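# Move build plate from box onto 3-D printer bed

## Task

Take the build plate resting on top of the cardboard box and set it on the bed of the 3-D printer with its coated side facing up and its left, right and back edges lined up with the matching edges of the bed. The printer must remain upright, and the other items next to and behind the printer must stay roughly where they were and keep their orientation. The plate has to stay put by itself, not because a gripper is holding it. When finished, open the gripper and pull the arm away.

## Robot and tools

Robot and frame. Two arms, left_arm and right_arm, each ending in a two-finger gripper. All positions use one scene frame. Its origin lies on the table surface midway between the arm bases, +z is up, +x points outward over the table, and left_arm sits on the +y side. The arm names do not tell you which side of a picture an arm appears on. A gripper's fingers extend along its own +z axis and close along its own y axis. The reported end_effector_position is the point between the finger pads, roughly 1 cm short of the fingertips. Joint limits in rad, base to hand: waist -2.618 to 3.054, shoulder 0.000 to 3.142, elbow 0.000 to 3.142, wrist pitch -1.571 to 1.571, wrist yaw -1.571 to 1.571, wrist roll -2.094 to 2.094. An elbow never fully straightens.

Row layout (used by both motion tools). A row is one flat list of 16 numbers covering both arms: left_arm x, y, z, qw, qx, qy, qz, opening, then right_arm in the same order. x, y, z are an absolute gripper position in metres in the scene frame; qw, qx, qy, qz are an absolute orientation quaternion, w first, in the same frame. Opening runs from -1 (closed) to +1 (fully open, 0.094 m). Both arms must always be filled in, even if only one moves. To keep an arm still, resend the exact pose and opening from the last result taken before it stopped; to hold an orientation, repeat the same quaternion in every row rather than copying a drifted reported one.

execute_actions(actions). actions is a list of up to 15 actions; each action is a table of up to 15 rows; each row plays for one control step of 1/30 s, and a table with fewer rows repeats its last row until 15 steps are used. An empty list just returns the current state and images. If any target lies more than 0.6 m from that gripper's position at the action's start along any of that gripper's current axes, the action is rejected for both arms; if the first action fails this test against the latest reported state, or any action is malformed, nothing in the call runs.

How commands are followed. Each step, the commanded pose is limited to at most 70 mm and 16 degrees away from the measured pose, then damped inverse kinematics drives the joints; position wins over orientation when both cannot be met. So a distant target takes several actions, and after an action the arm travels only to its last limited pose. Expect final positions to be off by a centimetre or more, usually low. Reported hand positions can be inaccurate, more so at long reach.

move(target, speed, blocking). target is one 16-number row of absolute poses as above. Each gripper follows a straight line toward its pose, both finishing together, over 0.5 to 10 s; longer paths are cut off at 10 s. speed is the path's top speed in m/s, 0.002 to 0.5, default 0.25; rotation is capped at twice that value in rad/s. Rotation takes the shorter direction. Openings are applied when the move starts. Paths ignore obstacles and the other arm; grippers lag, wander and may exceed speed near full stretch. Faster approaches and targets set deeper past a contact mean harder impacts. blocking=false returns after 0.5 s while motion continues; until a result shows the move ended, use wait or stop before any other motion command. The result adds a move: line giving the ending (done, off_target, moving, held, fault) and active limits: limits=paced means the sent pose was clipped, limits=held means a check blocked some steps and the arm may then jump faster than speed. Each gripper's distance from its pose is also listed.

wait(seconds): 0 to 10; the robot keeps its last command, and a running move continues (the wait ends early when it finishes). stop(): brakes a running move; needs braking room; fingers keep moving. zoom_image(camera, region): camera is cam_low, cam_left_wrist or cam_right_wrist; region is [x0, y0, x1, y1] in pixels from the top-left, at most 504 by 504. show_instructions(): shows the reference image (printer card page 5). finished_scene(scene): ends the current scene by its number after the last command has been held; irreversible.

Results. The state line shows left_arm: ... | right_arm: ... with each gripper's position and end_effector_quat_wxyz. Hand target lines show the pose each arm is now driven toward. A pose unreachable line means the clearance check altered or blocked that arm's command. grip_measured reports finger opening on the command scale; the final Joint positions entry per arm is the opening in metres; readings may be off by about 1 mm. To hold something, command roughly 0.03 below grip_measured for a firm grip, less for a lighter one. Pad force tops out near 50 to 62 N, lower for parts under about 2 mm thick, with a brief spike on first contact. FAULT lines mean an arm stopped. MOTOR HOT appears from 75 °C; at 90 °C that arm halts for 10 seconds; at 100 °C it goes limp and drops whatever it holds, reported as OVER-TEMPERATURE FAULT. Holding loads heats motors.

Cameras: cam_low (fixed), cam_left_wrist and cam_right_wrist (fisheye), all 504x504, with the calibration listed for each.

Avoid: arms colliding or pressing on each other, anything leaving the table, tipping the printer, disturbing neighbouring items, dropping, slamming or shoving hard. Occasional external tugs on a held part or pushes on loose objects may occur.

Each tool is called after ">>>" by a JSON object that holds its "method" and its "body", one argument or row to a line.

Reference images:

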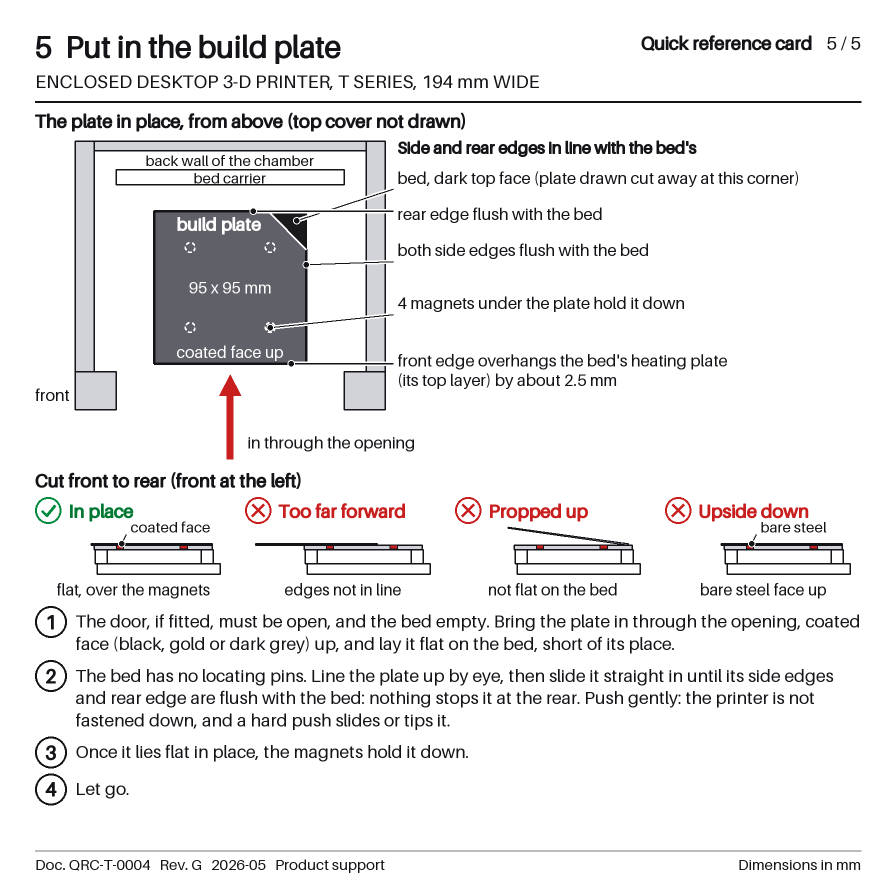

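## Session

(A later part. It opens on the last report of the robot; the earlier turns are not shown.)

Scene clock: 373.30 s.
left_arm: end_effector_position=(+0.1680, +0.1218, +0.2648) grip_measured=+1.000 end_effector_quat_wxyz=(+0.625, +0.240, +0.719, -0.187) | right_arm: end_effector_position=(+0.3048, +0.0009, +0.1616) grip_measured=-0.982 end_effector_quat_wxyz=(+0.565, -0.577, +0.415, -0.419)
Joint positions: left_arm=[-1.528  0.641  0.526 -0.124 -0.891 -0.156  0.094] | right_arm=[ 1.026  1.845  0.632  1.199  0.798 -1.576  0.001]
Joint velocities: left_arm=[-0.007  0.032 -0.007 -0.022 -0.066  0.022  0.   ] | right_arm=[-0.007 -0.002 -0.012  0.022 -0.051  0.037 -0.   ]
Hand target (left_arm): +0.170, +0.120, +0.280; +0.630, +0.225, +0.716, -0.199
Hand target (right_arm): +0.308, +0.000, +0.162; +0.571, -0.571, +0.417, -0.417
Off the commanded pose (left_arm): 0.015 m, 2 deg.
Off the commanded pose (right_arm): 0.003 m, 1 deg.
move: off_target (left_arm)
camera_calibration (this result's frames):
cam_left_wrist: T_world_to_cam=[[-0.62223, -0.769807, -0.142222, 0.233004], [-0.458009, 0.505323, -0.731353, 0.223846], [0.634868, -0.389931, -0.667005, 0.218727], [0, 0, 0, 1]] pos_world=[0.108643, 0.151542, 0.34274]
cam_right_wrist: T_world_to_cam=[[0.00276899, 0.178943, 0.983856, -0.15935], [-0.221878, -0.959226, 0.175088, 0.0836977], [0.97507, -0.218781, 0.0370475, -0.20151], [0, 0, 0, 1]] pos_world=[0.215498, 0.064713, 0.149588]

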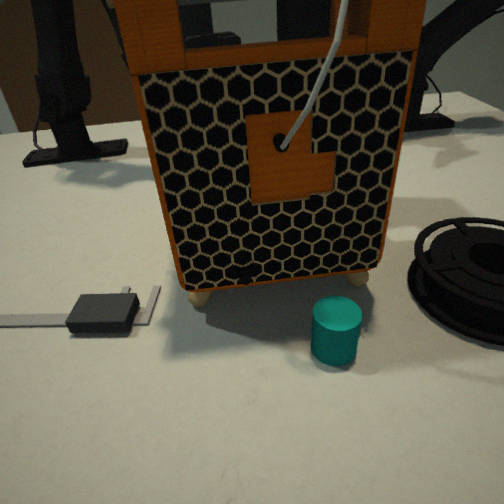

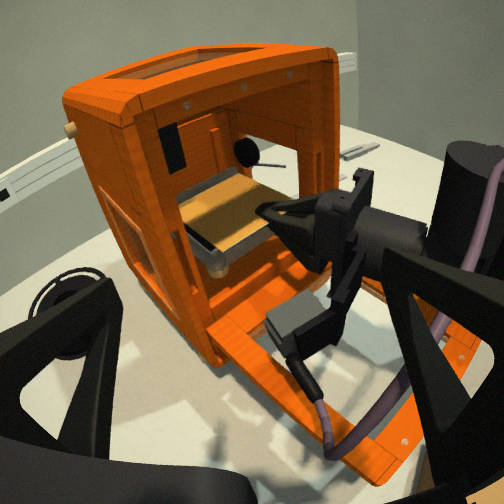

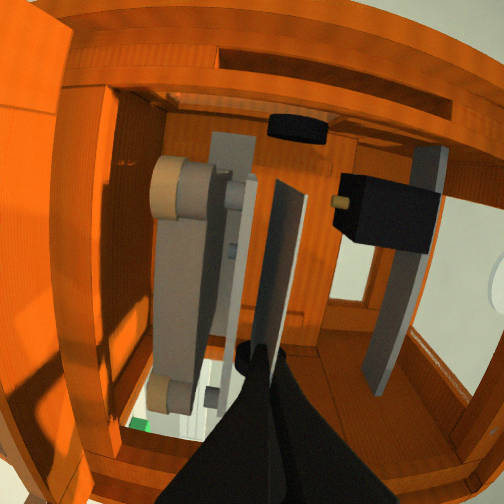

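>>> {"method": "move", "body": {
  "target": [0.17,0.12,0.28,0.627,0.224,0.712,-0.198,1,0.308,0.000,0.153,0.553,-0.589,0.411,-0.422,-1],
  "speed": 0.015
}}

>>> {"method": "zoom_image", "body": {
  "camera": "cam_left_wrist",
  "region": [150,130,330,310]
}}

>>> {"method": "zoom_image", "body": {
  "camera": "cam_right_wrist",
  "region": [220,140,350,270]
}}

Scene clock: 383.80 s.
left_arm: end_effector_position=(+0.1680, +0.1218, +0.2648) grip_measured=+1.000 end_effector_quat_wxyz=(+0.625, +0.240, +0.719, -0.187) | right_arm: end_effector_position=(+0.3047, +0.0010, +0.1576) grip_measured=-0.982 end_effector_quat_wxyz=(+0.558, -0.584, +0.413, -0.420)
Joint positions: left_arm=[-1.528  0.641  0.526 -0.124 -0.891 -0.156  0.094] | right_arm=[ 1.026  1.845  0.632  1.179  0.797 -1.577  0.001]
Joint velocities: left_arm=[-0.007 -0.002 -0.012 -0.022 -0.066  0.007  0.   ] | right_arm=[-0.017  0.002  0.002  0.007 -0.022  0.081 -0.001]
Hand target (left_arm): +0.170, +0.120, +0.280; +0.630, +0.225, +0.716, -0.199
Hand target (right_arm): +0.308, -0.000, +0.153; +0.553, -0.589, +0.411, -0.422
Off the commanded pose (left_arm): 0.015 m, 2 deg.
Off the commanded pose (right_arm): 0.006 m, 1 deg.
move: off_target (left_arm)
camera_calibration (this result's frames):
cam_left_wrist: T_world_to_cam=[[-0.62223, -0.769807, -0.142222, 0.233004], [-0.458009, 0.505323, -0.731353, 0.223846], [0.634868, -0.389931, -0.667005, 0.218727], [0, 0, 0, 1]] pos_world=[0.108643, 0.151542, 0.34274]
cam_right_wrist: T_world_to_cam=[[0.0113958, 0.197746, 0.980187, -0.157484], [-0.219102, -0.955936, 0.195401, 0.0804273], [0.975635, -0.216988, 0.032433, -0.200681], [0, 0, 0, 1]] pos_world=[0.215207, 0.06448, 0.145157]

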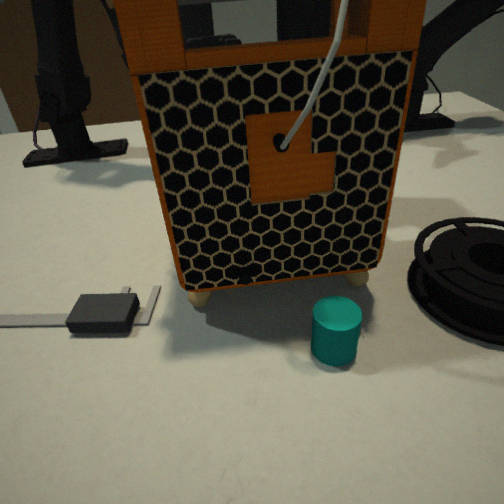

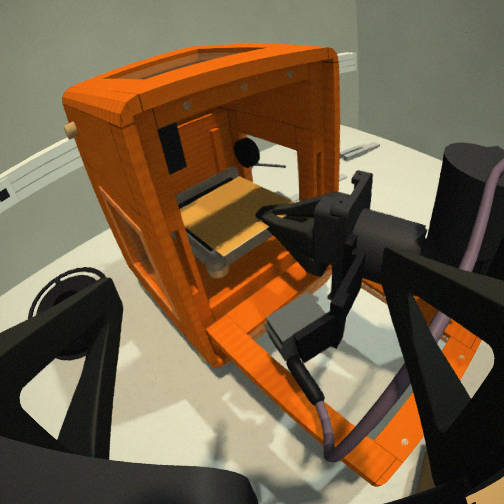

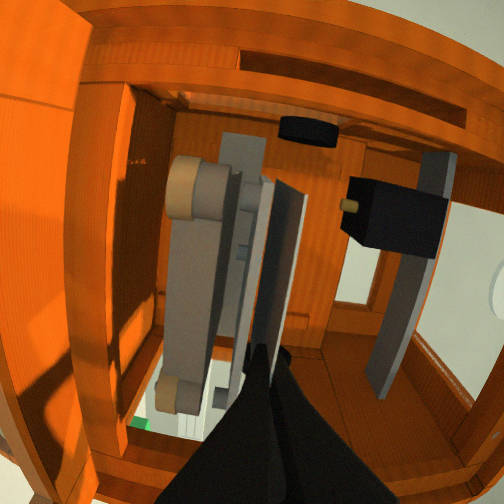

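Region (150, 130, 330, 310) of cam_left_wrist's 504x504 image, scaled by 2.800, with more detail than that image has.

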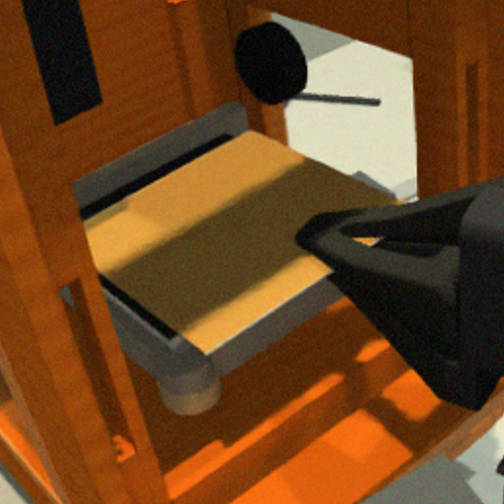

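Region (220, 140, 350, 270) of cam_right_wrist's 504x504 image, scaled by 3.877, with more detail than that image has.

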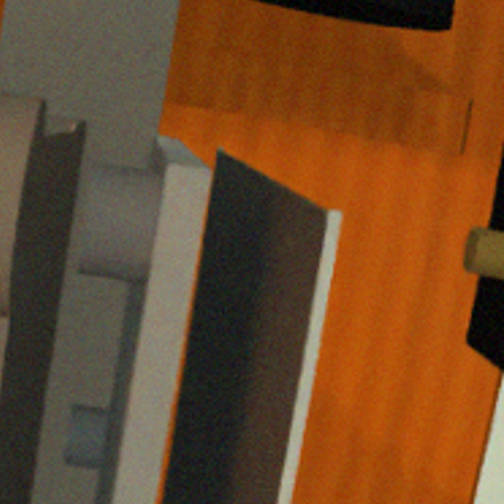

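>>> {"method": "move", "body": {
  "target": [0.17,0.12,0.28,0.627,0.224,0.712,-0.198,1,0.308,0.000,0.1495,0.547,-0.595,0.409,-0.424,-1],
  "speed": 0.01
}}

>>> {"method": "zoom_image", "body": {
  "camera": "cam_left_wrist",
  "region": [150,130,330,310]
}}

>>> {"method": "zoom_image", "body": {
  "camera": "cam_right_wrist",
  "region": [220,140,350,270]
}}

Scene clock: 398.37 s.
left_arm: end_effector_position=(+0.1680, +0.1218, +0.2648) grip_measured=+1.000 end_effector_quat_wxyz=(+0.625, +0.240, +0.719, -0.187) | right_arm: end_effector_position=(+0.3047, +0.0009, +0.1553) grip_measured=-0.982 end_effector_quat_wxyz=(+0.553, -0.589, +0.411, -0.422)
Joint positions: left_arm=[-1.528  0.641  0.526 -0.124 -0.891 -0.156  0.094] | right_arm=[ 1.026  1.845  0.632  1.167  0.797 -1.581  0.001]
Joint velocities: left_arm=[ 0.002  0.017 -0.007  0.007 -0.022 -0.037  0.   ] | right_arm=[-0.002  0.007 -0.007  0.051 -0.007 -0.037 -0.   ]
Hand target (left_arm): +0.170, +0.120, +0.280; +0.630, +0.225, +0.716, -0.199
Hand target (right_arm): +0.308, -0.000, +0.150; +0.547, -0.595, +0.409, -0.424
Off the commanded pose (left_arm): 0.015 m, 2 deg.
Off the commanded pose (right_arm): 0.007 m, 1 deg.
move: off_target (left_arm)
camera_calibration (this result's frames):
cam_left_wrist: T_world_to_cam=[[-0.62223, -0.769807, -0.142222, 0.233004], [-0.458009, 0.505323, -0.731353, 0.223846], [0.634868, -0.389931, -0.667005, 0.218727], [0, 0, 0, 1]] pos_world=[0.108643, 0.151542, 0.34274]
cam_right_wrist: T_world_to_cam=[[0.0154122, 0.211653, 0.977223, -0.155985], [-0.218164, -0.95308, 0.209865, 0.0782524], [0.975791, -0.216429, 0.031486, -0.200483], [0, 0, 0, 1]] pos_world=[0.215106, 0.064205, 0.142322]

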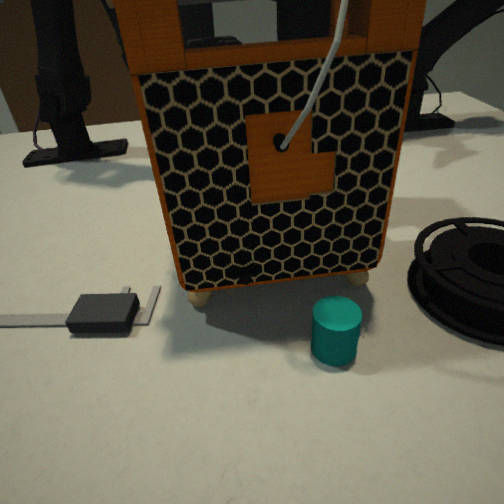

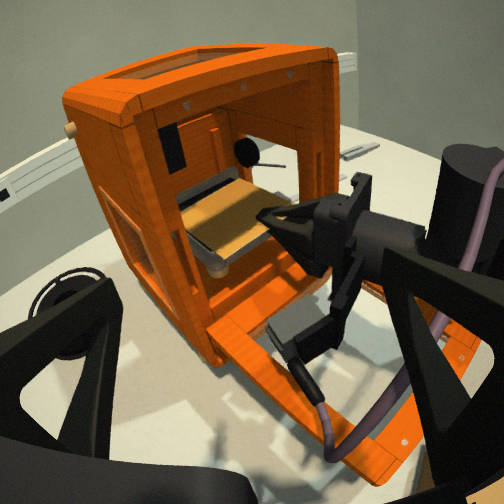

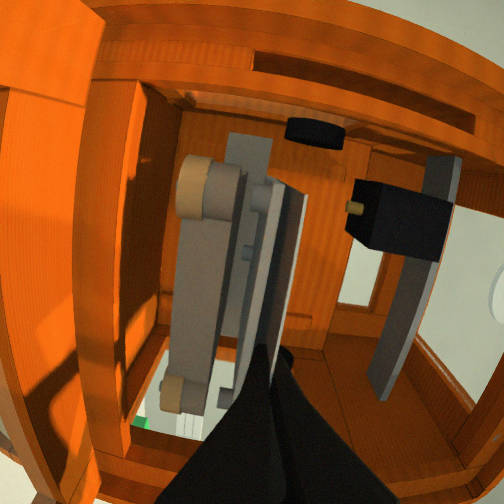

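Region (150, 130, 330, 310) of cam_left_wrist's 504x504 image, scaled by 2.800, with more detail than that image has.

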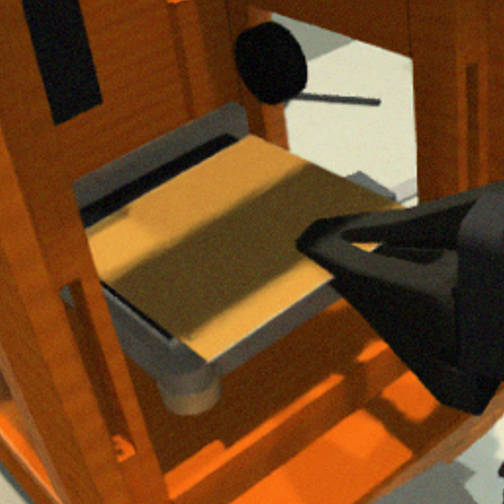

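Region (220, 140, 350, 270) of cam_right_wrist's 504x504 image, scaled by 3.877, with more detail than that image has.

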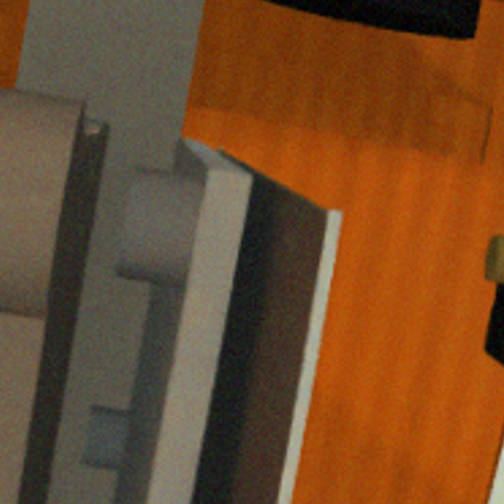

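Aligned. Slowly open.

>>> {"method": "execute_actions", "body": {
  "actions": [
    [[0.17,0.12,0.28,0.627,0.224,0.712,-0.198,1,0.308,0.0,0.1495,0.547,-0.595,0.409,-0.424,-0.97],[0.17,0.12,0.28,0.627,0.224,0.712,-0.198,1,0.308,0.0,0.1495,0.547,-0.595,0.409,-0.424,-0.96],[0.17,0.12,0.28,0.627,0.224,0.712,-0.198,1,0.308,0.0,0.1495,0.547,-0.595,0.409,-0.424,-0.95],[0.17,0.12,0.28,0.627,0.224,0.712,-0.198,1,0.308,0.0,0.1495,0.547,-0.595,0.409,-0.424,-0.94],[0.17,0.12,0.28,0.627,0.224,0.712,-0.198,1,0.308,0.0,0.1495,0.547,-0.595,0.409,-0.424,-0.93],[0.17,0.12,0.28,0.627,0.224,0.712,-0.198,1,0.308,0.0,0.1495,0.547,-0.595,0.409,-0.424,-0.92],[0.17,0.12,0.28,0.627,0.224,0.712,-0.198,1,0.308,0.0,0.1495,0.547,-0.595,0.409,-0.424,-0.91],[0.17,0.12,0.28,0.627,0.224,0.712,-0.198,1,0.308,0.0,0.1495,0.547,-0.595,0.409,-0.424,-0.90],[0.17,0.12,0.28,0.627,0.224,0.712,-0.198,1,0.308,0.0,0.1495,0.547,-0.595,0.409,-0.424,-0.88],[0.17,0.12,0.28,0.627,0.224,0.712,-0.198,1,0.308,0.0,0.1495,0.547,-0.595,0.409,-0.424,-0.86],[0.17,0.12,0.28,0.627,0.224,0.712,-0.198,1,0.308,0.0,0.1495,0.547,-0.595,0.409,-0.424,-0.84],[0.17,0.12,0.28,0.627,0.224,0.712,-0.198,1,0.308,0.0,0.1495,0.547,-0.595,0.409,-0.424,-0.82],[0.17,0.12,0.28,0.627,0.224,0.712,-0.198,1,0.308,0.0,0.1495,0.547,-0.595,0.409,-0.424,-0.80],[0.17,0.12,0.28,0.627,0.224,0.712,-0.198,1,0.308,0.0,0.1495,0.547,-0.595,0.409,-0.424,-0.78],[0.17,0.12,0.28,0.627,0.224,0.712,-0.198,1,0.308,0.0,0.1495,0.547,-0.595,0.409,-0.424,-0.76]],
    [[0.17,0.12,0.28,0.627,0.224,0.712,-0.198,1,0.308,0.0,0.1495,0.547,-0.595,0.409,-0.424,-0.6]]
  ]
}}

>>> {"method": "move", "body": {
  "target": [0.17,0.12,0.28,0.627,0.224,0.712,-0.198,1,0.25,-0.005,0.150,0.547,-0.595,0.409,-0.424,-0.6],
  "speed": 0.05
}}

>>> {"method": "zoom_image", "body": {
  "camera": "cam_left_wrist",
  "region": [150,130,330,310]
}}

Scene clock: 426.57 s.
left_arm: end_effector_position=(+0.1680, +0.1218, +0.2648) grip_measured=+1.000 end_effector_quat_wxyz=(+0.625, +0.240, +0.719, -0.187) | right_arm: end_effector_position=(+0.3047, +0.0013, +0.1627) grip_measured=-0.602 end_effector_quat_wxyz=(+0.566, -0.577, +0.412, -0.420)
Joint positions: left_arm=[-1.528  0.641  0.526 -0.124 -0.891 -0.156  0.094] | right_arm=[ 1.026  1.845  0.632  1.205  0.795 -1.584  0.019]
Joint velocities: left_arm=[ 0.007 -0.002 -0.017  0.007  0.037 -0.022  0.   ] | right_arm=[-0.012  0.012 -0.027  0.022 -0.007 -0.022 -0.   ]
Hand target (left_arm): +0.170, +0.120, +0.280; +0.630, +0.225, +0.716, -0.199
Hand target (right_arm): +0.308, -0.001, +0.150; +0.547, -0.595, +0.409, -0.424
Off the commanded pose (left_arm): 0.015 m, 2 deg.
Off the commanded pose (right_arm): 0.014 m, 3 deg.
camera_calibration (this result's frames):
cam_left_wrist: T_world_to_cam=[[-0.62223, -0.769807, -0.142222, 0.233004], [-0.458009, 0.505323, -0.731353, 0.223846], [0.634868, -0.389931, -0.667005, 0.218727], [0, 0, 0, 1]] pos_world=[0.108643, 0.151542, 0.34274]
cam_right_wrist: T_world_to_cam=[[-0.00244153, 0.181044, 0.983472, -0.158868], [-0.220482, -0.95937, 0.17606, 0.0832771], [0.975388, -0.216408, 0.0422593, -0.202296], [0, 0, 0, 1]] pos_world=[0.21529, 0.0648773, 0.15013]

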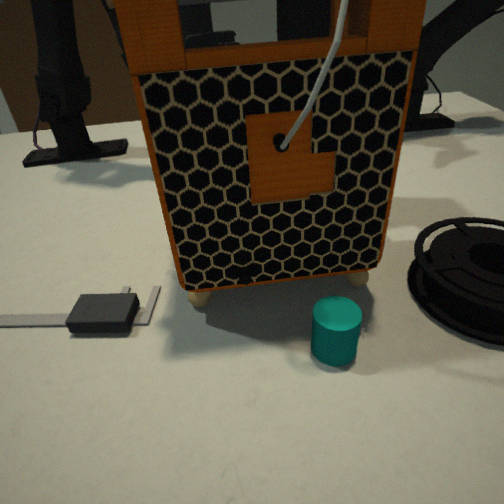

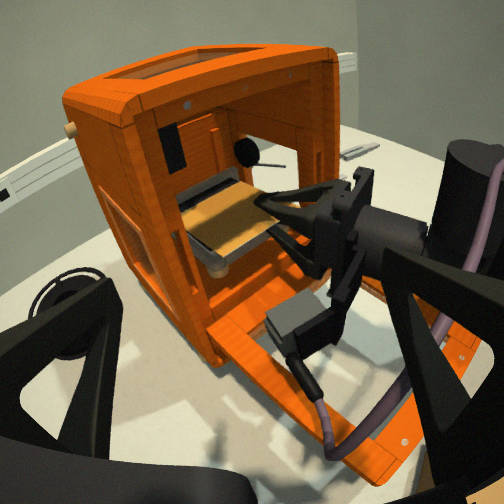

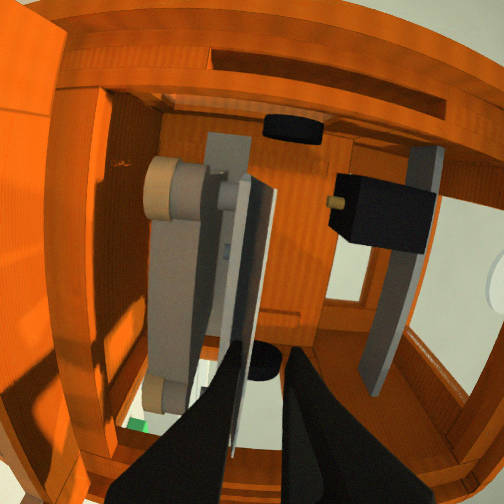

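Scene clock: 428.00 s.
left_arm: end_effector_position=(+0.1680, +0.1218, +0.2648) grip_measured=+1.000 end_effector_quat_wxyz=(+0.625, +0.240, +0.719, -0.187) | right_arm: end_effector_position=(+0.2544, -0.0003, +0.1519) grip_measured=-0.601 end_effector_quat_wxyz=(+0.552, -0.593, +0.405, -0.424)
Joint positions: left_arm=[-1.528  0.641  0.526 -0.124 -0.891 -0.156  0.094] | right_arm=[ 1.181  1.801  0.544  1.204  0.946 -1.584  0.019]
Joint velocities: left_arm=[ 0.002  0.007 -0.002 -0.051 -0.037 -0.051  0.   ] | right_arm=[-0.012  0.007  0.002 -0.037  0.007 -0.081 -0.001]
Hand target (left_arm): +0.170, +0.120, +0.280; +0.630, +0.225, +0.716, -0.199
Hand target (right_arm): +0.250, -0.006, +0.151; +0.548, -0.594, +0.407, -0.425
Off the commanded pose (left_arm): 0.015 m, 2 deg.
Off the commanded pose (right_arm): 0.007 m, 1 deg.
move: off_target (left_arm)
camera_calibration (this result's frames):
cam_left_wrist: T_world_to_cam=[[-0.62223, -0.769807, -0.142222, 0.233004], [-0.458009, 0.505323, -0.731353, 0.223846], [0.634868, -0.389931, -0.667005, 0.218727], [0, 0, 0, 1]] pos_world=[0.108643, 0.151542, 0.34274]
cam_right_wrist: T_world_to_cam=[[0.00901483, 0.223471, 0.974669, -0.149601], [-0.21357, -0.951788, 0.2202, 0.0641473], [0.976886, -0.210145, 0.0391465, -0.152985], [0, 0, 0, 1]] pos_world=[0.164497, 0.062337, 0.137675]

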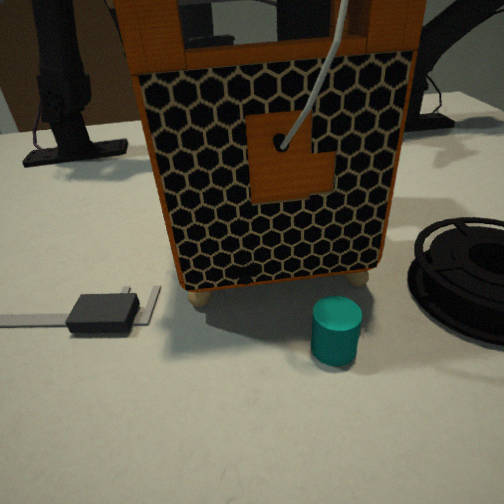

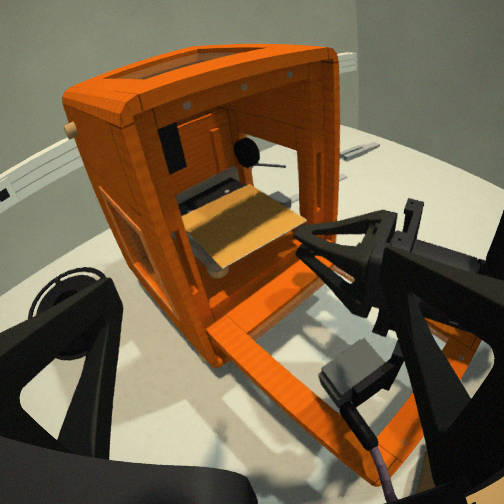

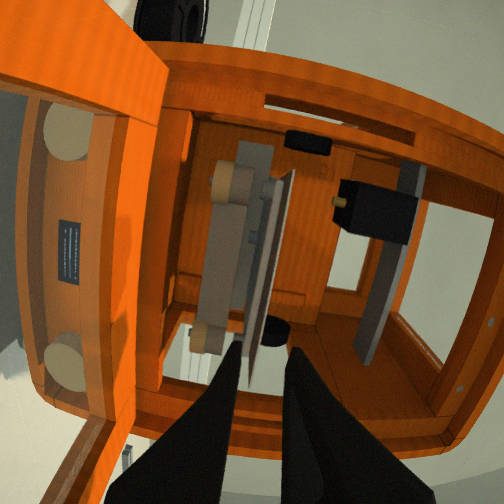

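Region (150, 130, 330, 310) of cam_left_wrist's 504x504 image, scaled by 2.800, with more detail than that image has.

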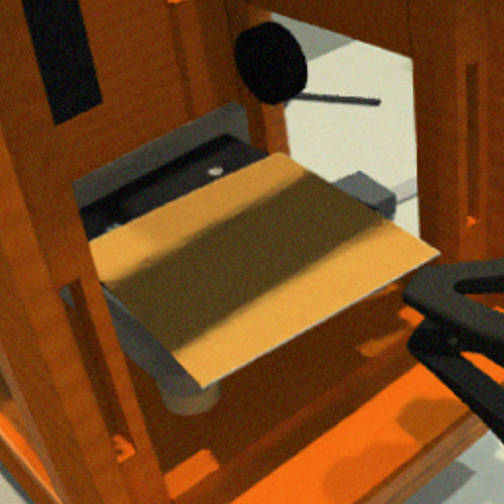

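>>> {"method": "move", "body": {
  "target": [0.17,0.16,0.29,0.627,0.224,0.712,-0.198,-1,0.24,0.018,0.165,0.643,-0.0107,0.766,0.009,0.3],
  "speed": 0.35
}}

>>> {"method": "zoom_image", "body": {
  "camera": "cam_right_wrist",
  "region": [100,100,400,400]
}}

Scene clock: 442.50 s.
left_arm: end_effector_position=(+0.1695, +0.1541, +0.2745) grip_measured=-0.986 end_effector_quat_wxyz=(+0.624, +0.237, +0.721, -0.185) | right_arm: end_effector_position=(+0.2430, +0.0115, +0.1514) grip_measured=+0.299 end_effector_quat_wxyz=(+0.641, -0.019, +0.768, -0.007)
Joint positions: left_arm=[-1.504  0.49   0.554 -0.304 -0.874 -0.156  0.001] | right_arm=[1.287 1.809 0.95  0.157 1.29  0.647 0.061]
Joint velocities: left_arm=[ 0.002 -0.022  0.017  0.037 -0.007 -0.051  0.   ] | right_arm=[ 0.002 -0.007  0.007 -0.066 -0.007  0.022  0.   ]
Hand target (left_arm): +0.170, +0.159, +0.290; +0.630, +0.225, +0.716, -0.199
Hand target (right_arm): +0.241, +0.017, +0.164; +0.641, -0.011, +0.767, +0.009
Off the commanded pose (left_arm): 0.017 m, 2 deg.
Off the commanded pose (right_arm): 0.015 m, 2 deg.
move: off_target (left_arm, right_arm)
camera_calibration (this result's frames):
cam_left_wrist: T_world_to_cam=[[-0.61654, -0.774703, -0.140404, 0.25945], [-0.465044, 0.502229, -0.729041, 0.216325], [0.635305, -0.384189, -0.669915, 0.236744], [0, 0, 0, 1]] pos_world=[0.110157, 0.183307, 0.352736]
cam_right_wrist: T_world_to_cam=[[0.0949835, -0.979367, 0.178377, -0.0381959], [-0.644966, -0.197035, -0.738374, 0.31427], [0.758286, -0.0449134, -0.650373, 0.0162244], [0, 0, 0, 1]] pos_world=[0.194019, 0.0252432, 0.249414]

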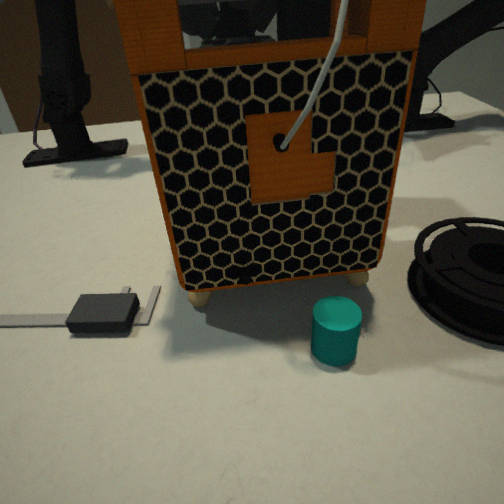

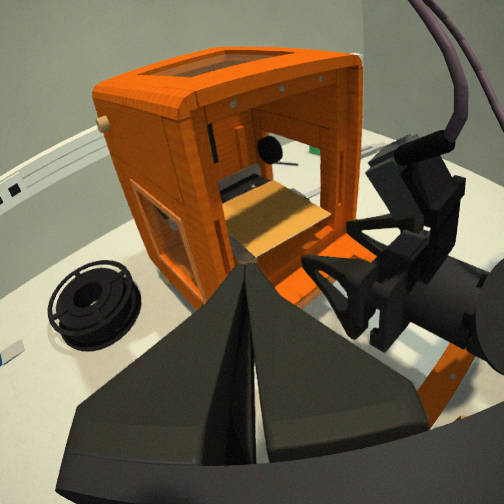

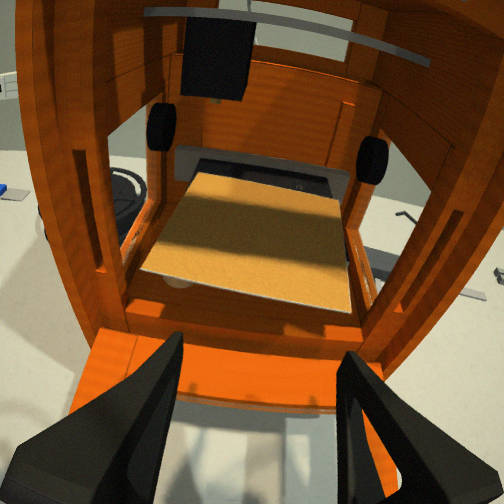

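Region (100, 100, 400, 400) of cam_right_wrist's 504x504 image, scaled by 1.680, with more detail than that image has.

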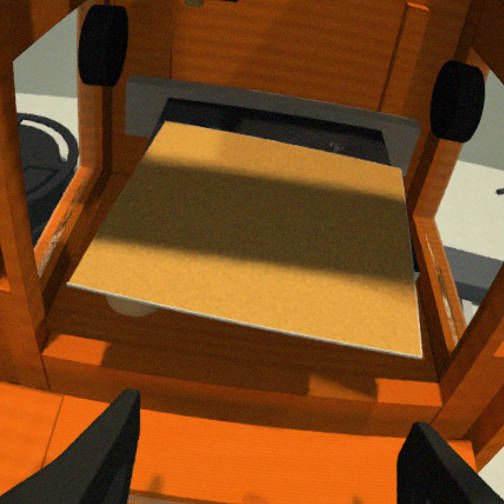

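>>> {"method": "move", "body": {
  "target": [0.17,0.14,0.29,0.627,0.224,0.712,-0.198,1,0.268,0.022,0.167,0.643,-0.0107,0.766,0.009,0.3],
  "speed": 0.04
}}

>>> {"method": "zoom_image", "body": {
  "camera": "cam_left_wrist",
  "region": [170,140,370,340]
}}

Scene clock: 454.13 s.
left_arm: end_effector_position=(+0.1704, +0.1417, +0.2735) grip_measured=+1.000 end_effector_quat_wxyz=(+0.624, +0.237, +0.721, -0.185) | right_arm: end_effector_position=(+0.2619, +0.0151, +0.1584) grip_measured=+0.299 end_effector_quat_wxyz=(+0.640, -0.019, +0.768, +0.003)
Joint positions: left_arm=[-1.504  0.552  0.554 -0.242 -0.874 -0.156  0.094] | right_arm=[1.234 1.809 0.951 0.28  1.235 0.532 0.061]
Joint velocities: left_arm=[ 0.002  0.007  0.022 -0.022 -0.007  0.022  0.   ] | right_arm=[-0.022  0.002 -0.007  0.037  0.007 -0.022  0.   ]
Hand target (left_arm): +0.170, +0.140, +0.289; +0.630, +0.225, +0.716, -0.199
Hand target (right_arm): +0.268, +0.022, +0.167; +0.643, -0.011, +0.766, +0.009
Off the commanded pose (left_arm): 0.017 m, 2 deg.
Off the commanded pose (right_arm): 0.013 m, 1 deg.
move: off_target (left_arm, right_arm)
camera_calibration (this result's frames):
cam_left_wrist: T_world_to_cam=[[-0.616548, -0.774596, -0.140957, 0.25042], [-0.465086, 0.502783, -0.728631, 0.22208], [0.635266, -0.383679, -0.670244, 0.230724], [0, 0, 0, 1]] pos_world=[0.111111, 0.170841, 0.351754]
cam_right_wrist: T_world_to_cam=[[0.106468, -0.9808, 0.163391, -0.0382969], [-0.643545, -0.193237, -0.740614, 0.332292], [0.757968, -0.0262979, -0.651762, 0.00663079], [0, 0, 0, 1]] pos_world=[0.212896, 0.0268238, 0.256679]

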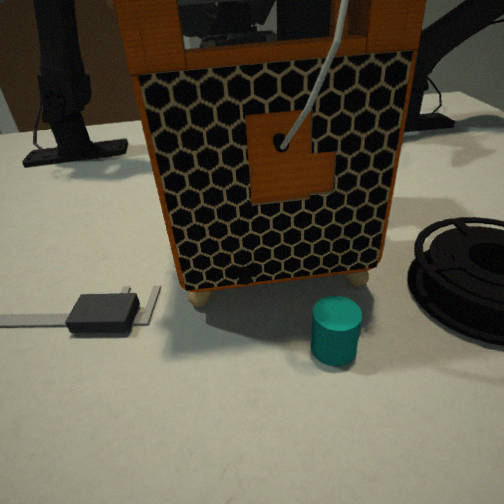

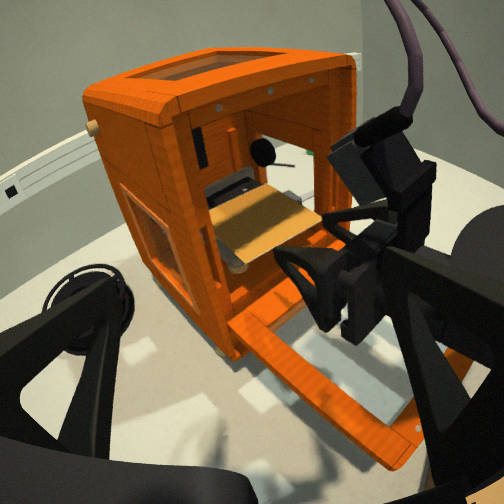

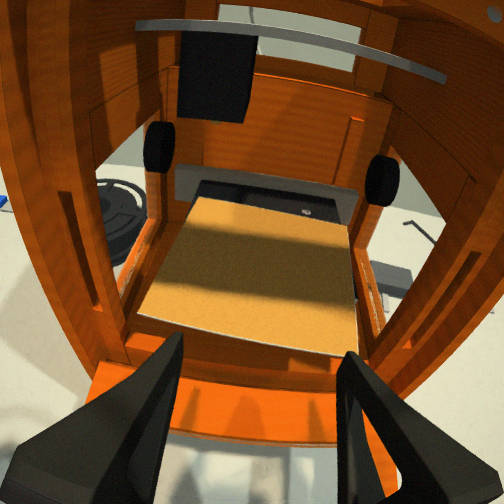

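Region (170, 140, 370, 340) of cam_left_wrist's 504x504 image, scaled by 2.520, with more detail than that image has.

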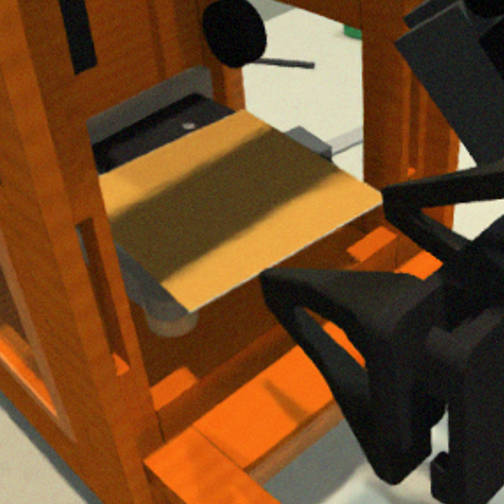

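>>> {"method": "move", "body": {
  "target": [0.17,0.14,0.29,0.627,0.224,0.712,-0.198,1,0.275,0.022,0.154,0.643,-0.0107,0.766,0.009,0.3],
  "speed": 0.03
}}

>>> {"method": "zoom_image", "body": {
  "camera": "cam_left_wrist",
  "region": [170,140,370,340]
}}

Scene clock: 478.83 s.
left_arm: end_effector_position=(+0.1704, +0.1416, +0.2739) grip_measured=+1.000 end_effector_quat_wxyz=(+0.624, +0.237, +0.721, -0.185) | right_arm: end_effector_position=(+0.2698, +0.0191, +0.1522) grip_measured=+0.299 end_effector_quat_wxyz=(+0.642, -0.013, +0.766, +0.009)
Joint positions: left_arm=[-1.504  0.552  0.554 -0.24  -0.874 -0.156  0.094] | right_arm=[1.216 1.846 0.951 0.361 1.22  0.504 0.061]
Joint velocities: left_arm=[ 0.002  0.007 -0.002  0.007 -0.051 -0.037  0.   ] | right_arm=[ 0.002  0.002 -0.002 -0.007  0.022 -0.095  0.   ]
Hand target (left_arm): +0.170, +0.140, +0.290; +0.630, +0.225, +0.716, -0.199
Hand target (right_arm): +0.275, +0.022, +0.154; +0.643, -0.011, +0.766, +0.009
Off the commanded pose (left_arm): 0.016 m, 2 deg.
Off the commanded pose (right_arm): 0.006 m, 0 deg.
move: off_target (left_arm)
camera_calibration (this result's frames):
cam_left_wrist: T_world_to_cam=[[-0.616528, -0.774863, -0.139573, 0.250063], [-0.46498, 0.501397, -0.729654, 0.222832], [0.635364, -0.384953, -0.669421, 0.230856], [0, 0, 0, 1]] pos_world=[0.111106, 0.170906, 0.352032]
cam_right_wrist: T_world_to_cam=[[0.105041, -0.983523, 0.147137, -0.0312818], [-0.640233, -0.180096, -0.746771, 0.333317], [0.760965, -0.0157605, -0.648601, -0.00480238], [0, 0, 0, 1]] pos_world=[0.220341, 0.0291871, 0.250399]

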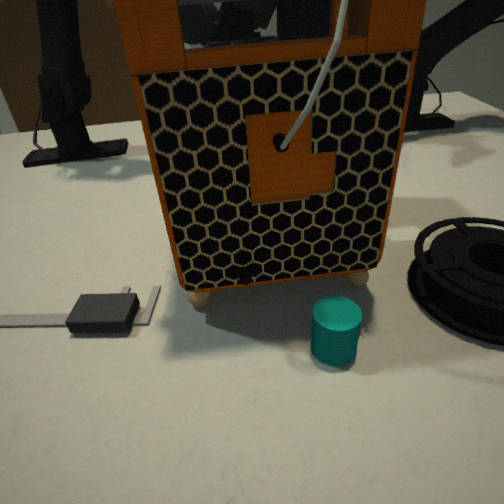

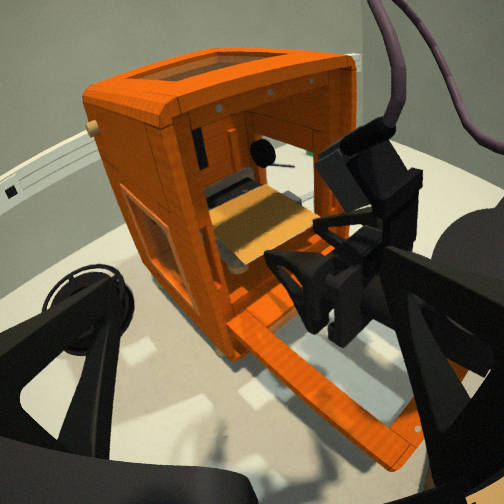

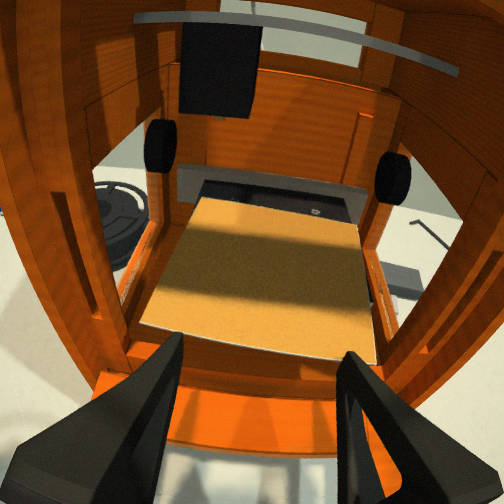

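Region (170, 140, 370, 340) of cam_left_wrist's 504x504 image, scaled by 2.520, with more detail than that image has.

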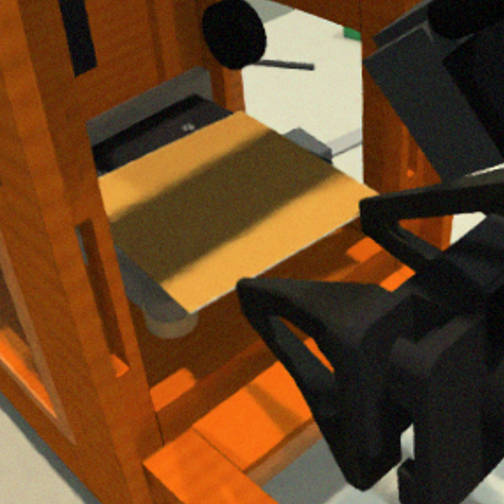

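>>> {"method": "move", "body": {
  "target": [0.17,0.14,0.29,0.627,0.224,0.712,-0.198,1,0.292,0.022,0.149,0.643,-0.0107,0.766,0.009,0.3],
  "speed": 0.015
}}

>>> {"method": "zoom_image", "body": {
  "camera": "cam_left_wrist",
  "region": [170,140,370,340]
}}

>>> {"method": "zoom_image", "body": {
  "camera": "cam_right_wrist",
  "region": [110,130,410,430]
}}

Scene clock: 487.13 s.
left_arm: end_effector_position=(+0.1704, +0.1416, +0.2739) grip_measured=+1.000 end_effector_quat_wxyz=(+0.624, +0.237, +0.721, -0.185) | right_arm: end_effector_position=(+0.2860, +0.0194, +0.1480) grip_measured=+0.299 end_effector_quat_wxyz=(+0.643, -0.012, +0.766, +0.011)
Joint positions: left_arm=[-1.504  0.552  0.554 -0.24  -0.874 -0.156  0.094] | right_arm=[1.172 1.875 0.951 0.448 1.182 0.446 0.061]
Joint velocities: left_arm=[-0.017 -0.012 -0.007  0.022  0.051 -0.022  0.   ] | right_arm=[-0.007 -0.012 -0.017  0.037 -0.022 -0.066  0.   ]
Hand target (left_arm): +0.170, +0.140, +0.290; +0.630, +0.225, +0.716, -0.199
Hand target (right_arm): +0.292, +0.022, +0.149; +0.642, -0.011, +0.766, +0.009
Off the commanded pose (left_arm): 0.016 m, 2 deg.
Off the commanded pose (right_arm): 0.007 m, 0 deg.
move: off_target (left_arm)
camera_calibration (this result's frames):
cam_left_wrist: T_world_to_cam=[[-0.616528, -0.774863, -0.139573, 0.250063], [-0.46498, 0.501397, -0.729654, 0.222832], [0.635364, -0.384953, -0.669421, 0.230856], [0, 0, 0, 1]] pos_world=[0.111106, 0.170906, 0.352032]
cam_right_wrist: T_world_to_cam=[[0.104833, -0.984181, 0.142823, -0.0313606], [-0.639387, -0.176699, -0.748306, 0.340523], [0.761705, -0.0128715, -0.647797, -0.0202482], [0, 0, 0, 1]] pos_world=[0.236437, 0.0290451, 0.246178]

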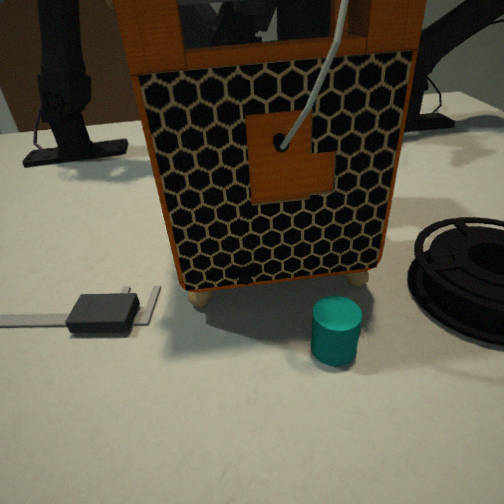

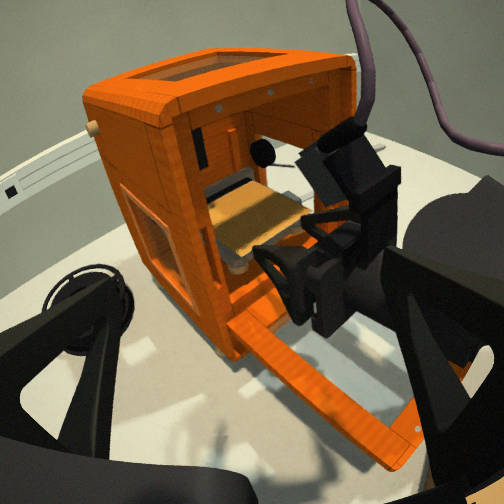

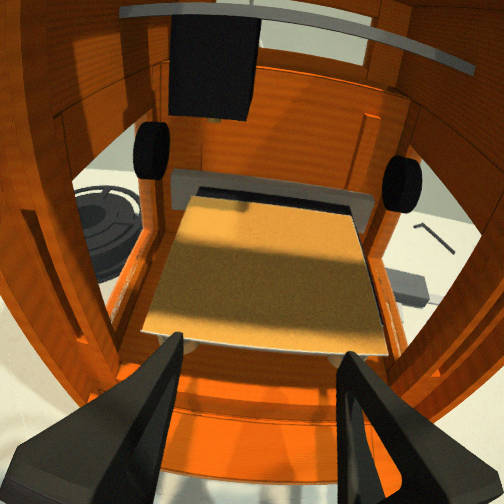

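Region (170, 140, 370, 340) of cam_left_wrist's 504x504 image, scaled by 2.520, with more detail than that image has.

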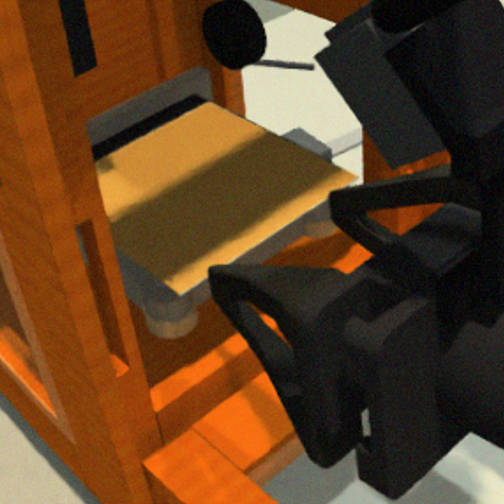

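Region (110, 130, 410, 430) of cam_right_wrist's 504x504 image, scaled by 1.680, with more detail than that image has.

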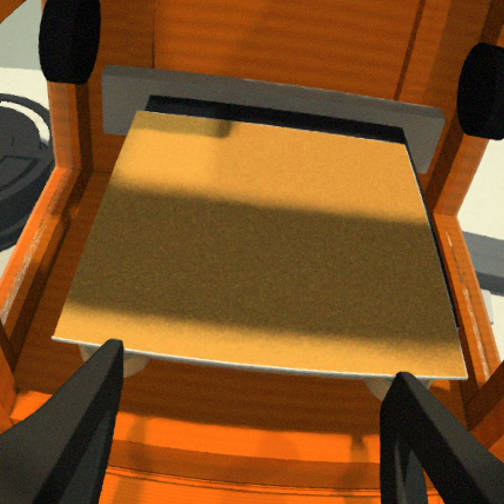

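>>> {"method": "move", "body": {
  "target": [0.17,0.14,0.29,0.627,0.224,0.712,-0.198,1,0.299,0.020,0.151,0.643,-0.0107,0.766,0.009,0.3],
  "speed": 0.01
}}

>>> {"method": "zoom_image", "body": {
  "camera": "cam_right_wrist",
  "region": [240,170,420,350]
}}

>>> {"method": "zoom_image", "body": {
  "camera": "cam_right_wrist",
  "region": [120,170,300,350]
}}

Scene clock: 498.83 s.
left_arm: end_effector_position=(+0.1704, +0.1416, +0.2739) grip_measured=+1.000 end_effector_quat_wxyz=(+0.624, +0.237, +0.721, -0.185) | right_arm: end_effector_position=(+0.2930, +0.0181, +0.1486) grip_measured=+0.299 end_effector_quat_wxyz=(+0.642, -0.014, +0.767, +0.011)
Joint positions: left_arm=[-1.504  0.552  0.554 -0.24  -0.874 -0.156  0.094] | right_arm=[1.152 1.875 0.951 0.467 1.16  0.422 0.061]
Joint velocities: left_arm=[ 0.002 -0.007  0.002 -0.066 -0.022  0.051  0.   ] | right_arm=[-0.012  0.002 -0.007  0.007 -0.051 -0.051 -0.   ]
Hand target (left_arm): +0.170, +0.140, +0.290; +0.630, +0.225, +0.716, -0.199
Hand target (right_arm): +0.299, +0.020, +0.151; +0.643, -0.011, +0.766, +0.009
Off the commanded pose (left_arm): 0.016 m, 2 deg.
Off the commanded pose (right_arm): 0.007 m, 0 deg.
move: off_target (left_arm)
camera_calibration (this result's frames):
cam_left_wrist: T_world_to_cam=[[-0.616528, -0.774863, -0.139573, 0.250063], [-0.46498, 0.501397, -0.729654, 0.222832], [0.635364, -0.384953, -0.669421, 0.230856], [0, 0, 0, 1]] pos_world=[0.111106, 0.170906, 0.352032]
cam_right_wrist: T_world_to_cam=[[0.108543, -0.983373, 0.145589, -0.0349913], [-0.640832, -0.181179, -0.745995, 0.345453], [0.759969, -0.0123257, -0.649843, -0.0244167], [0, 0, 0, 1]] pos_world=[0.243732, 0.0278786, 0.246934]

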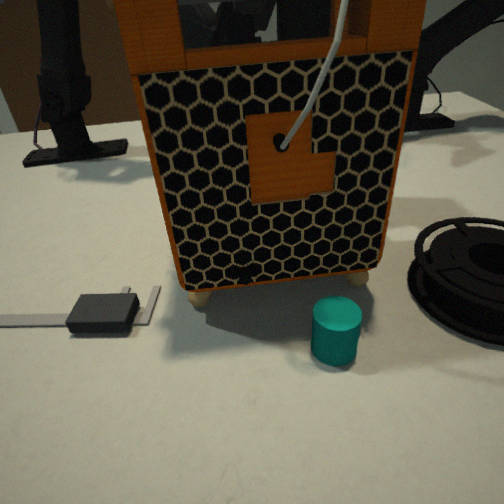

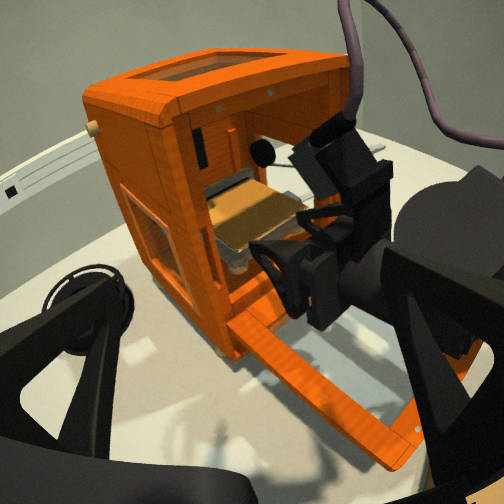

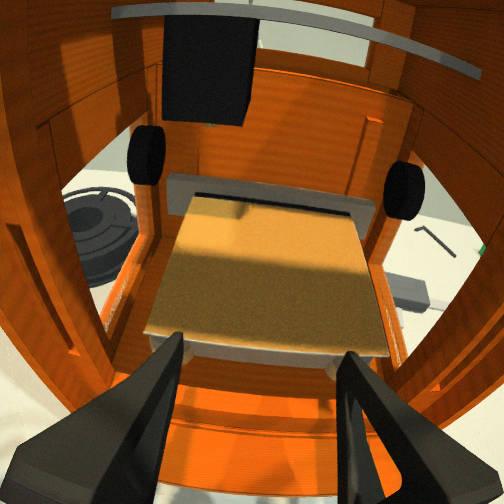

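Region (240, 170, 420, 350) of cam_right_wrist's 504x504 image, scaled by 2.800, with more detail than that image has.

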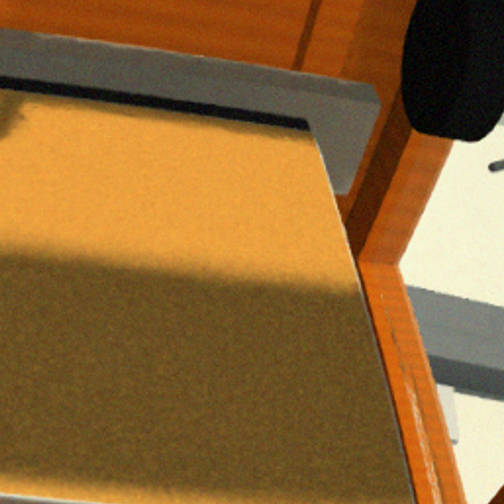

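Region (120, 170, 300, 350) of cam_right_wrist's 504x504 image, scaled by 2.800, with more detail than that image has.

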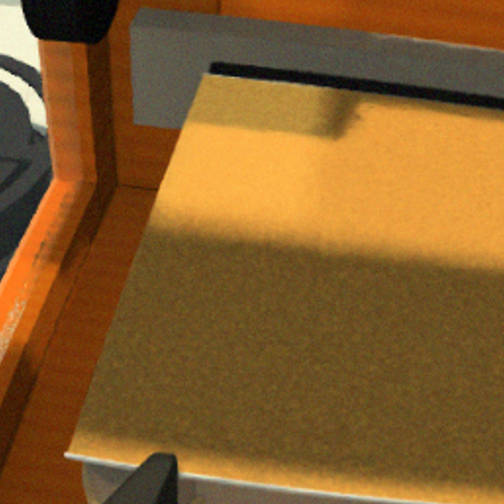

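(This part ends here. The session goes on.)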